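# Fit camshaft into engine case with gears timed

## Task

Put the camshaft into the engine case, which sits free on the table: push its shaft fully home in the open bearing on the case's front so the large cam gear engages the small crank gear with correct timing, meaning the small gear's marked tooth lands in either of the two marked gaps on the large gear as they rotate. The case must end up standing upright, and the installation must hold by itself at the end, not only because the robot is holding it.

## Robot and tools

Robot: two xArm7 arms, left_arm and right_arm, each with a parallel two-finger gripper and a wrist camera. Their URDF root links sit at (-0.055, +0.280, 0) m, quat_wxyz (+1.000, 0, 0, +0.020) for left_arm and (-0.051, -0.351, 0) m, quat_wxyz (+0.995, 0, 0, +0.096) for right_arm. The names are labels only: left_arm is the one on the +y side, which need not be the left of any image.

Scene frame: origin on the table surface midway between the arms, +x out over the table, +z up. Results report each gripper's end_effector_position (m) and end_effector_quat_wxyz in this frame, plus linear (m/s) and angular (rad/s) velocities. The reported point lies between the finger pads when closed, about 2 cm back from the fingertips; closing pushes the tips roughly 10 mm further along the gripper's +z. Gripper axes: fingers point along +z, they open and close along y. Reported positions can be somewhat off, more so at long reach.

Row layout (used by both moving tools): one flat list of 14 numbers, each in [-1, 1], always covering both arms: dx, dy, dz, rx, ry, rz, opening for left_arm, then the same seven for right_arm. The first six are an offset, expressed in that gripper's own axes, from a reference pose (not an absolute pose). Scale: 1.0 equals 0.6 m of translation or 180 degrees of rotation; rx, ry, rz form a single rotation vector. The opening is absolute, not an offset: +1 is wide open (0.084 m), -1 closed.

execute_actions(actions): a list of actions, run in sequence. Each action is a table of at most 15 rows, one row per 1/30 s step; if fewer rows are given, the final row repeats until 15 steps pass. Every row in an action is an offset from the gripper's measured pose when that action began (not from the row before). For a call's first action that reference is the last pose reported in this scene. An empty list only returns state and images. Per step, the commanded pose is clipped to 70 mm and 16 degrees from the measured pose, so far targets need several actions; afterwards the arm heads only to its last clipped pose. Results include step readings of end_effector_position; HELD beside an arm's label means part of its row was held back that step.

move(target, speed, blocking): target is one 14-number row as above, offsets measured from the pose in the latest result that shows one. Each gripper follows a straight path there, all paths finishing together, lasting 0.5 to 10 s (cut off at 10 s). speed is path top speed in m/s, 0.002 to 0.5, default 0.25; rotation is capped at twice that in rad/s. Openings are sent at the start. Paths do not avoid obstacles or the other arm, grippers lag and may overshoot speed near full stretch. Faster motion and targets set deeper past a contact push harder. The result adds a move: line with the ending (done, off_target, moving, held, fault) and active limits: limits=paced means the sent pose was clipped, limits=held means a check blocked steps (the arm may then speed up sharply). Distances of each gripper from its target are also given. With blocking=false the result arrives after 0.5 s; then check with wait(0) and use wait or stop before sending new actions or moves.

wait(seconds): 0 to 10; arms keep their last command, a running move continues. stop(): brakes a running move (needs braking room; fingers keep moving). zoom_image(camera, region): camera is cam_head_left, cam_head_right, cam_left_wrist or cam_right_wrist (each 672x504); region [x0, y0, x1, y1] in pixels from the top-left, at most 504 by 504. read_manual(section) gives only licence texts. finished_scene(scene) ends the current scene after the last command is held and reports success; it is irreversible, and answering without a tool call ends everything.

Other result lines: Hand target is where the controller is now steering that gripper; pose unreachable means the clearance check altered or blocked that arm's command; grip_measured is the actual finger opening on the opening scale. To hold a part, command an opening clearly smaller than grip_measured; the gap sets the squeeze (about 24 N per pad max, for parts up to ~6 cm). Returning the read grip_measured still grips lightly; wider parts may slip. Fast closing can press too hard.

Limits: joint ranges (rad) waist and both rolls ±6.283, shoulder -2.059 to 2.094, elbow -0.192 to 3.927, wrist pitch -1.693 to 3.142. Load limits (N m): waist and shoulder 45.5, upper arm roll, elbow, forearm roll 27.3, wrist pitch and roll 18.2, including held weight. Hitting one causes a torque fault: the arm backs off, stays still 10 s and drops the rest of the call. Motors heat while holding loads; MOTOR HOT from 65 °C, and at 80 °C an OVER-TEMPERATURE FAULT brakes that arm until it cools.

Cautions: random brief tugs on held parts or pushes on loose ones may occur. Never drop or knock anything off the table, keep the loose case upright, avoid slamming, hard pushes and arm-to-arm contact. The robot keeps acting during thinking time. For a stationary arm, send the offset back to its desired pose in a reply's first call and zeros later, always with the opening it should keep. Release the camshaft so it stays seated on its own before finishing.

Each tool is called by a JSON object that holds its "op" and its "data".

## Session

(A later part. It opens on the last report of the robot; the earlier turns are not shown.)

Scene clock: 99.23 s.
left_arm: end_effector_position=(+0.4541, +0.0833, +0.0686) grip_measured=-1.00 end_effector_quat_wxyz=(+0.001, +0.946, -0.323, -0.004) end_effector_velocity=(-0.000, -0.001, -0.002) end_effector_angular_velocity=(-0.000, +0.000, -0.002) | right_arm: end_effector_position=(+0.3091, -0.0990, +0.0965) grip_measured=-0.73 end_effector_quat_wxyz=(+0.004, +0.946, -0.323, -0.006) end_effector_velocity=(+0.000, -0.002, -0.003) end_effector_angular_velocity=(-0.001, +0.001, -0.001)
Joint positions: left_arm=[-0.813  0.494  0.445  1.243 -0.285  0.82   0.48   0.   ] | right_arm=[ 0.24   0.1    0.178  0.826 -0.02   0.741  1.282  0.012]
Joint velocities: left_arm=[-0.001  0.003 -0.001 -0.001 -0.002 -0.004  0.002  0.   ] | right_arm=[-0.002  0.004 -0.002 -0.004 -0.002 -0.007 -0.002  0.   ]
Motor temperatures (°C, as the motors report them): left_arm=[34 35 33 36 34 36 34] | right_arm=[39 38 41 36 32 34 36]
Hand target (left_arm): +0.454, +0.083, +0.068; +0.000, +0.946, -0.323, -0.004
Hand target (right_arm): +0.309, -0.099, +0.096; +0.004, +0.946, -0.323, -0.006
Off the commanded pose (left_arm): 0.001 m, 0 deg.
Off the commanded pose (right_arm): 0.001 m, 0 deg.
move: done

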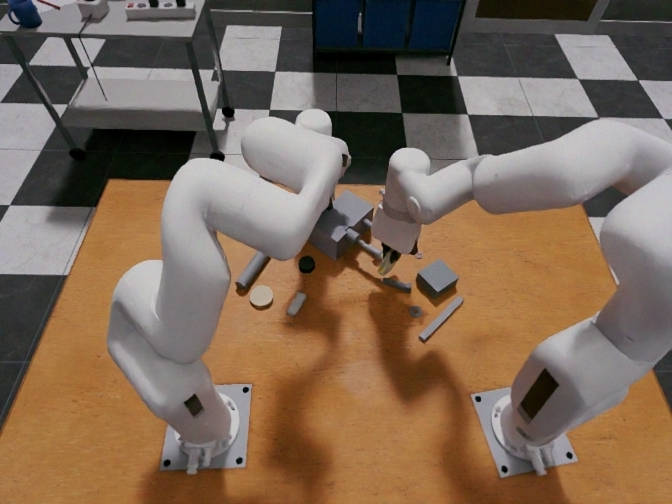

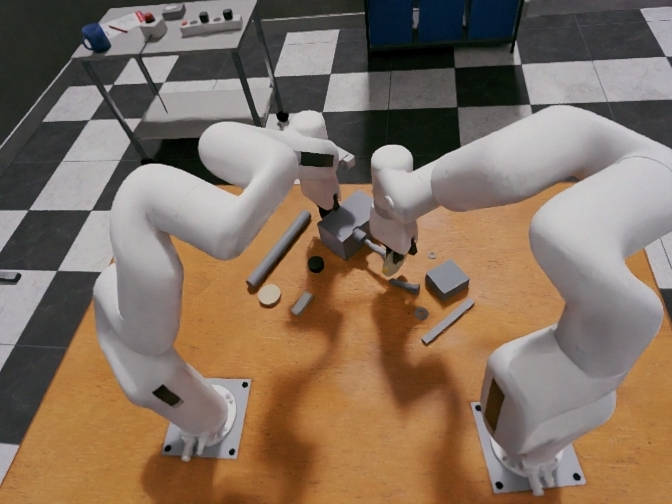

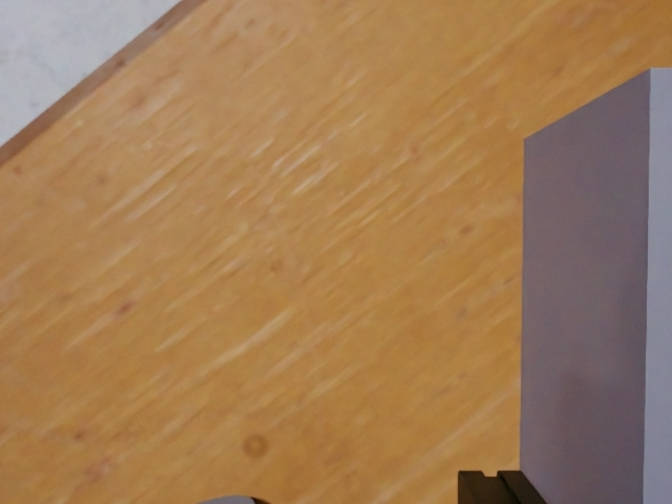

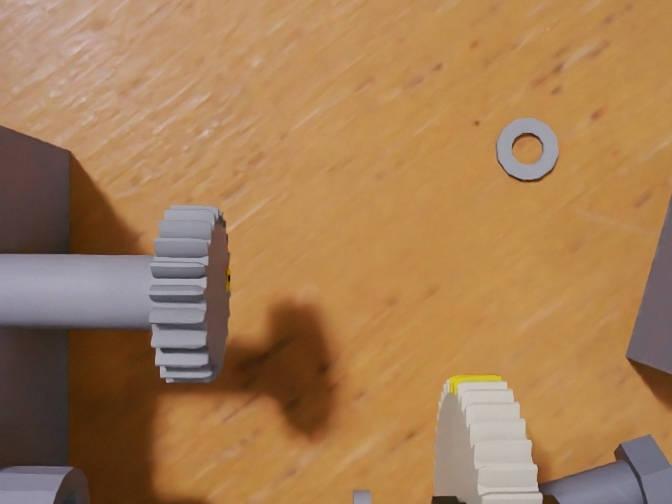

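{"op": "move", "data": {"target": [0,0,0,0,0,0,-1,0.005,-0.03,0,0,0,0,-1], "speed": 0.02}}

{"op": "zoom_image", "data": {"camera": "cam_head_right", "region": [300,180,460,300]}}

{"op": "move", "data": {"target": [0,0,0,0,0,0,-1,0,-0.045,0,0,0,0,-1], "speed": 0.02}}

{"op": "zoom_image", "data": {"camera": "cam_head_right", "region": [300,180,460,300]}}

Scene clock: 113.00 s.
left_arm: end_effector_position=(+0.4541, +0.0833, +0.0686) grip_measured=-1.00 end_effector_quat_wxyz=(+0.001, +0.946, -0.323, -0.004) end_effector_velocity=(-0.000, +0.001, -0.001) end_effector_angular_velocity=(+0.002, +0.002, +0.001) | right_arm: end_effector_position=(+0.3220, -0.0871, +0.0958) grip_measured=-0.73 end_effector_quat_wxyz=(+0.005, +0.946, -0.323, -0.006) end_effector_velocity=(+0.002, +0.002, +0.000) end_effector_angular_velocity=(+0.000, -0.001, -0.001)
Joint positions: left_arm=[-0.813  0.494  0.445  1.243 -0.285  0.82   0.48   0.   ] | right_arm=[ 0.246  0.153  0.178  0.892 -0.033  0.756  1.296  0.012]
Joint velocities: left_arm=[ 0.002  0.001 -0.    -0.     0.001  0.001 -0.     0.   ] | right_arm=[ 0.001  0.008 -0.     0.011 -0.002  0.003  0.002  0.   ]
Motor temperatures (°C, as the motors report them): left_arm=[34 35 33 36 34 36 34] | right_arm=[39 38 41 36 32 34 36]
Hand target (left_arm): +0.454, +0.083, +0.069; +0.001, +0.946, -0.323, -0.004
Hand target (right_arm): +0.323, -0.087, +0.096; +0.004, +0.946, -0.323, -0.006
Off the commanded pose (left_arm): 0.000 m, 0 deg.
Off the commanded pose (right_arm): 0.001 m, 0 deg.
move: done

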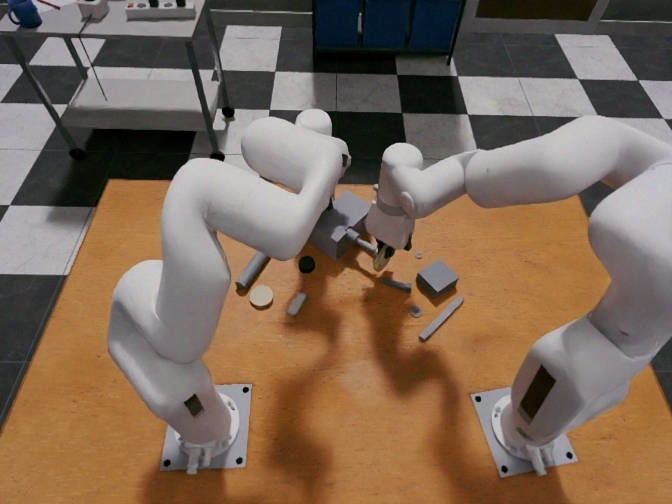

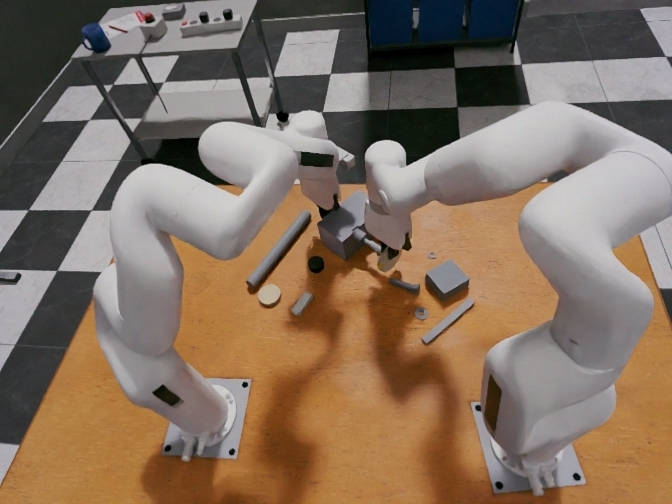

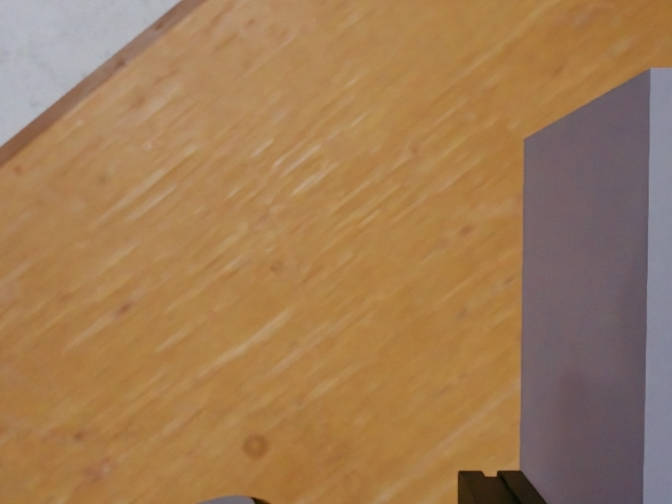

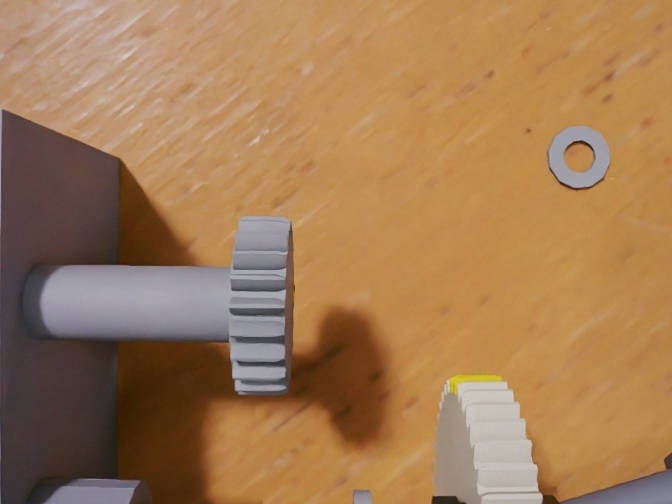

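Region (300, 180, 460, 300) of cam_head_right's 672x504 image, scaled by 3.150, with more detail than that image has; it fills the top 378 rows of this view, and the rest is white.

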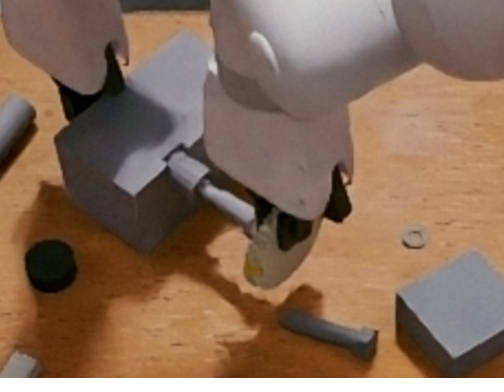

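Scene clock: 114.70 s.
left_arm: end_effector_position=(+0.4541, +0.0833, +0.0686) grip_measured=-1.00 end_effector_quat_wxyz=(+0.001, +0.946, -0.323, -0.004) end_effector_velocity=(-0.001, -0.000, -0.001) end_effector_angular_velocity=(+0.001, +0.002, -0.002) | right_arm: end_effector_position=(+0.3381, -0.0662, +0.0951) grip_measured=-0.73 end_effector_quat_wxyz=(+0.005, +0.946, -0.323, -0.007) end_effector_velocity=(+0.002, +0.002, +0.001) end_effector_angular_velocity=(+0.000, -0.001, +0.001)
Joint positions: left_arm=[-0.813  0.494  0.445  1.243 -0.285  0.82   0.48   0.   ] | right_arm=[ 0.262  0.229  0.181  0.992 -0.051  0.783  1.325  0.012]
Joint velocities: left_arm=[-0.001  0.002 -0.001 -0.     0.001  0.001 -0.     0.   ] | right_arm=[ 0.001  0.006  0.     0.009 -0.002  0.002  0.002 -0.   ]
Motor temperatures (°C, as the motors report them): left_arm=[34 35 33 36 34 36 34] | right_arm=[39 38 41 36 32 34 36]
Hand target (left_arm): +0.454, +0.083, +0.069; +0.001, +0.946, -0.323, -0.004
Hand target (right_arm): +0.339, -0.066, +0.095; +0.005, +0.946, -0.323, -0.006
Off the commanded pose (left_arm): 0.000 m, 0 deg.
Off the commanded pose (right_arm): 0.001 m, 0 deg.
move: done

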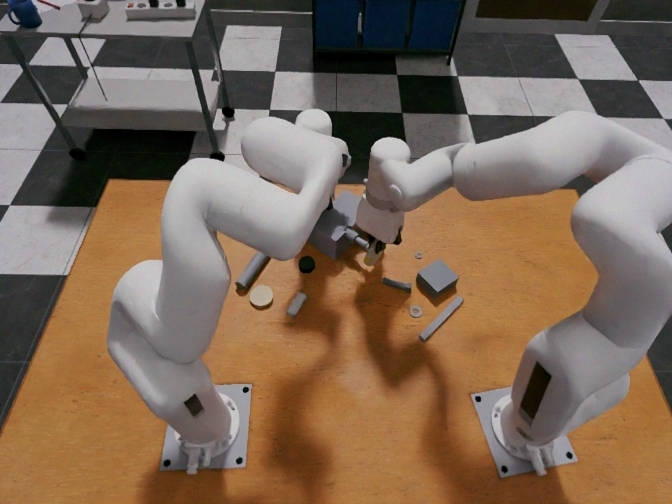

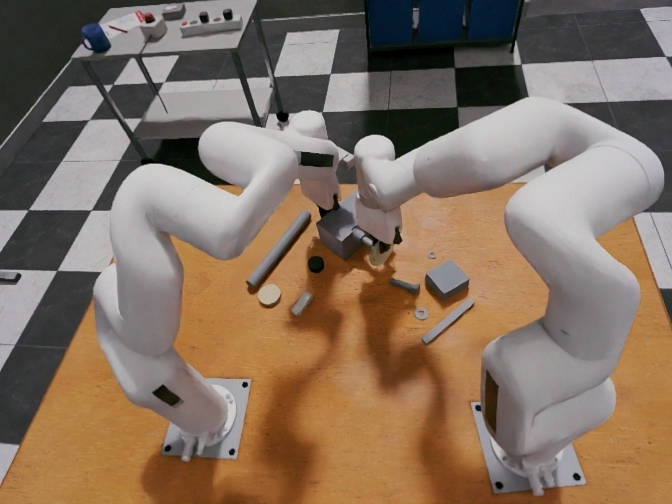

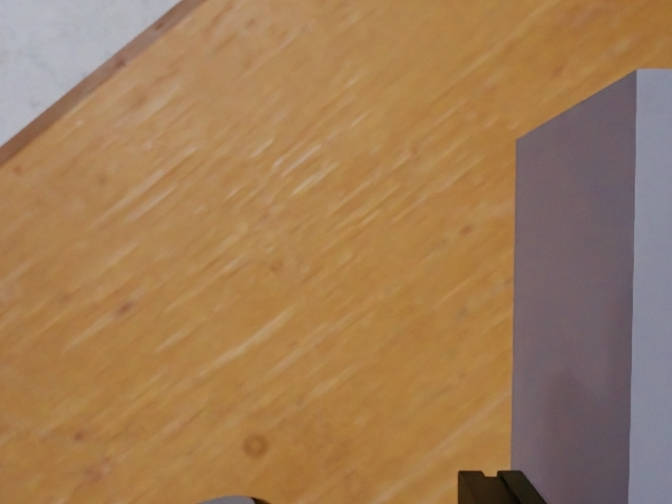

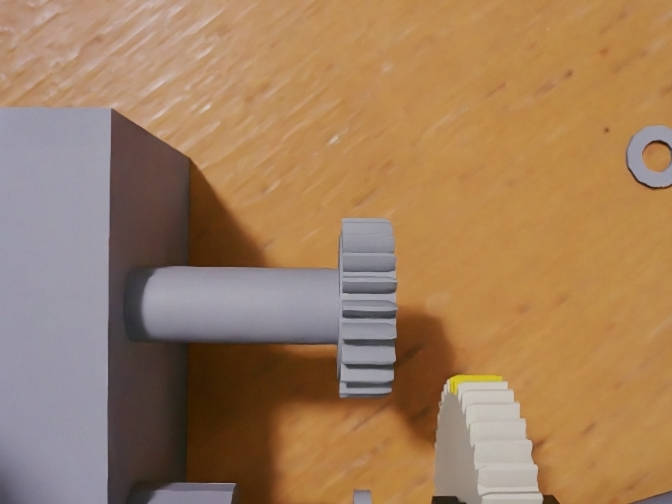

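Region (300, 180, 460, 300) of cam_head_right's 672x504 image, scaled by 3.150, with more detail than that image has; it fills the top 378 rows of this view, and the rest is white.

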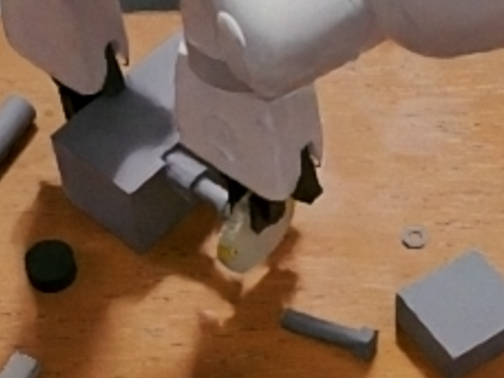

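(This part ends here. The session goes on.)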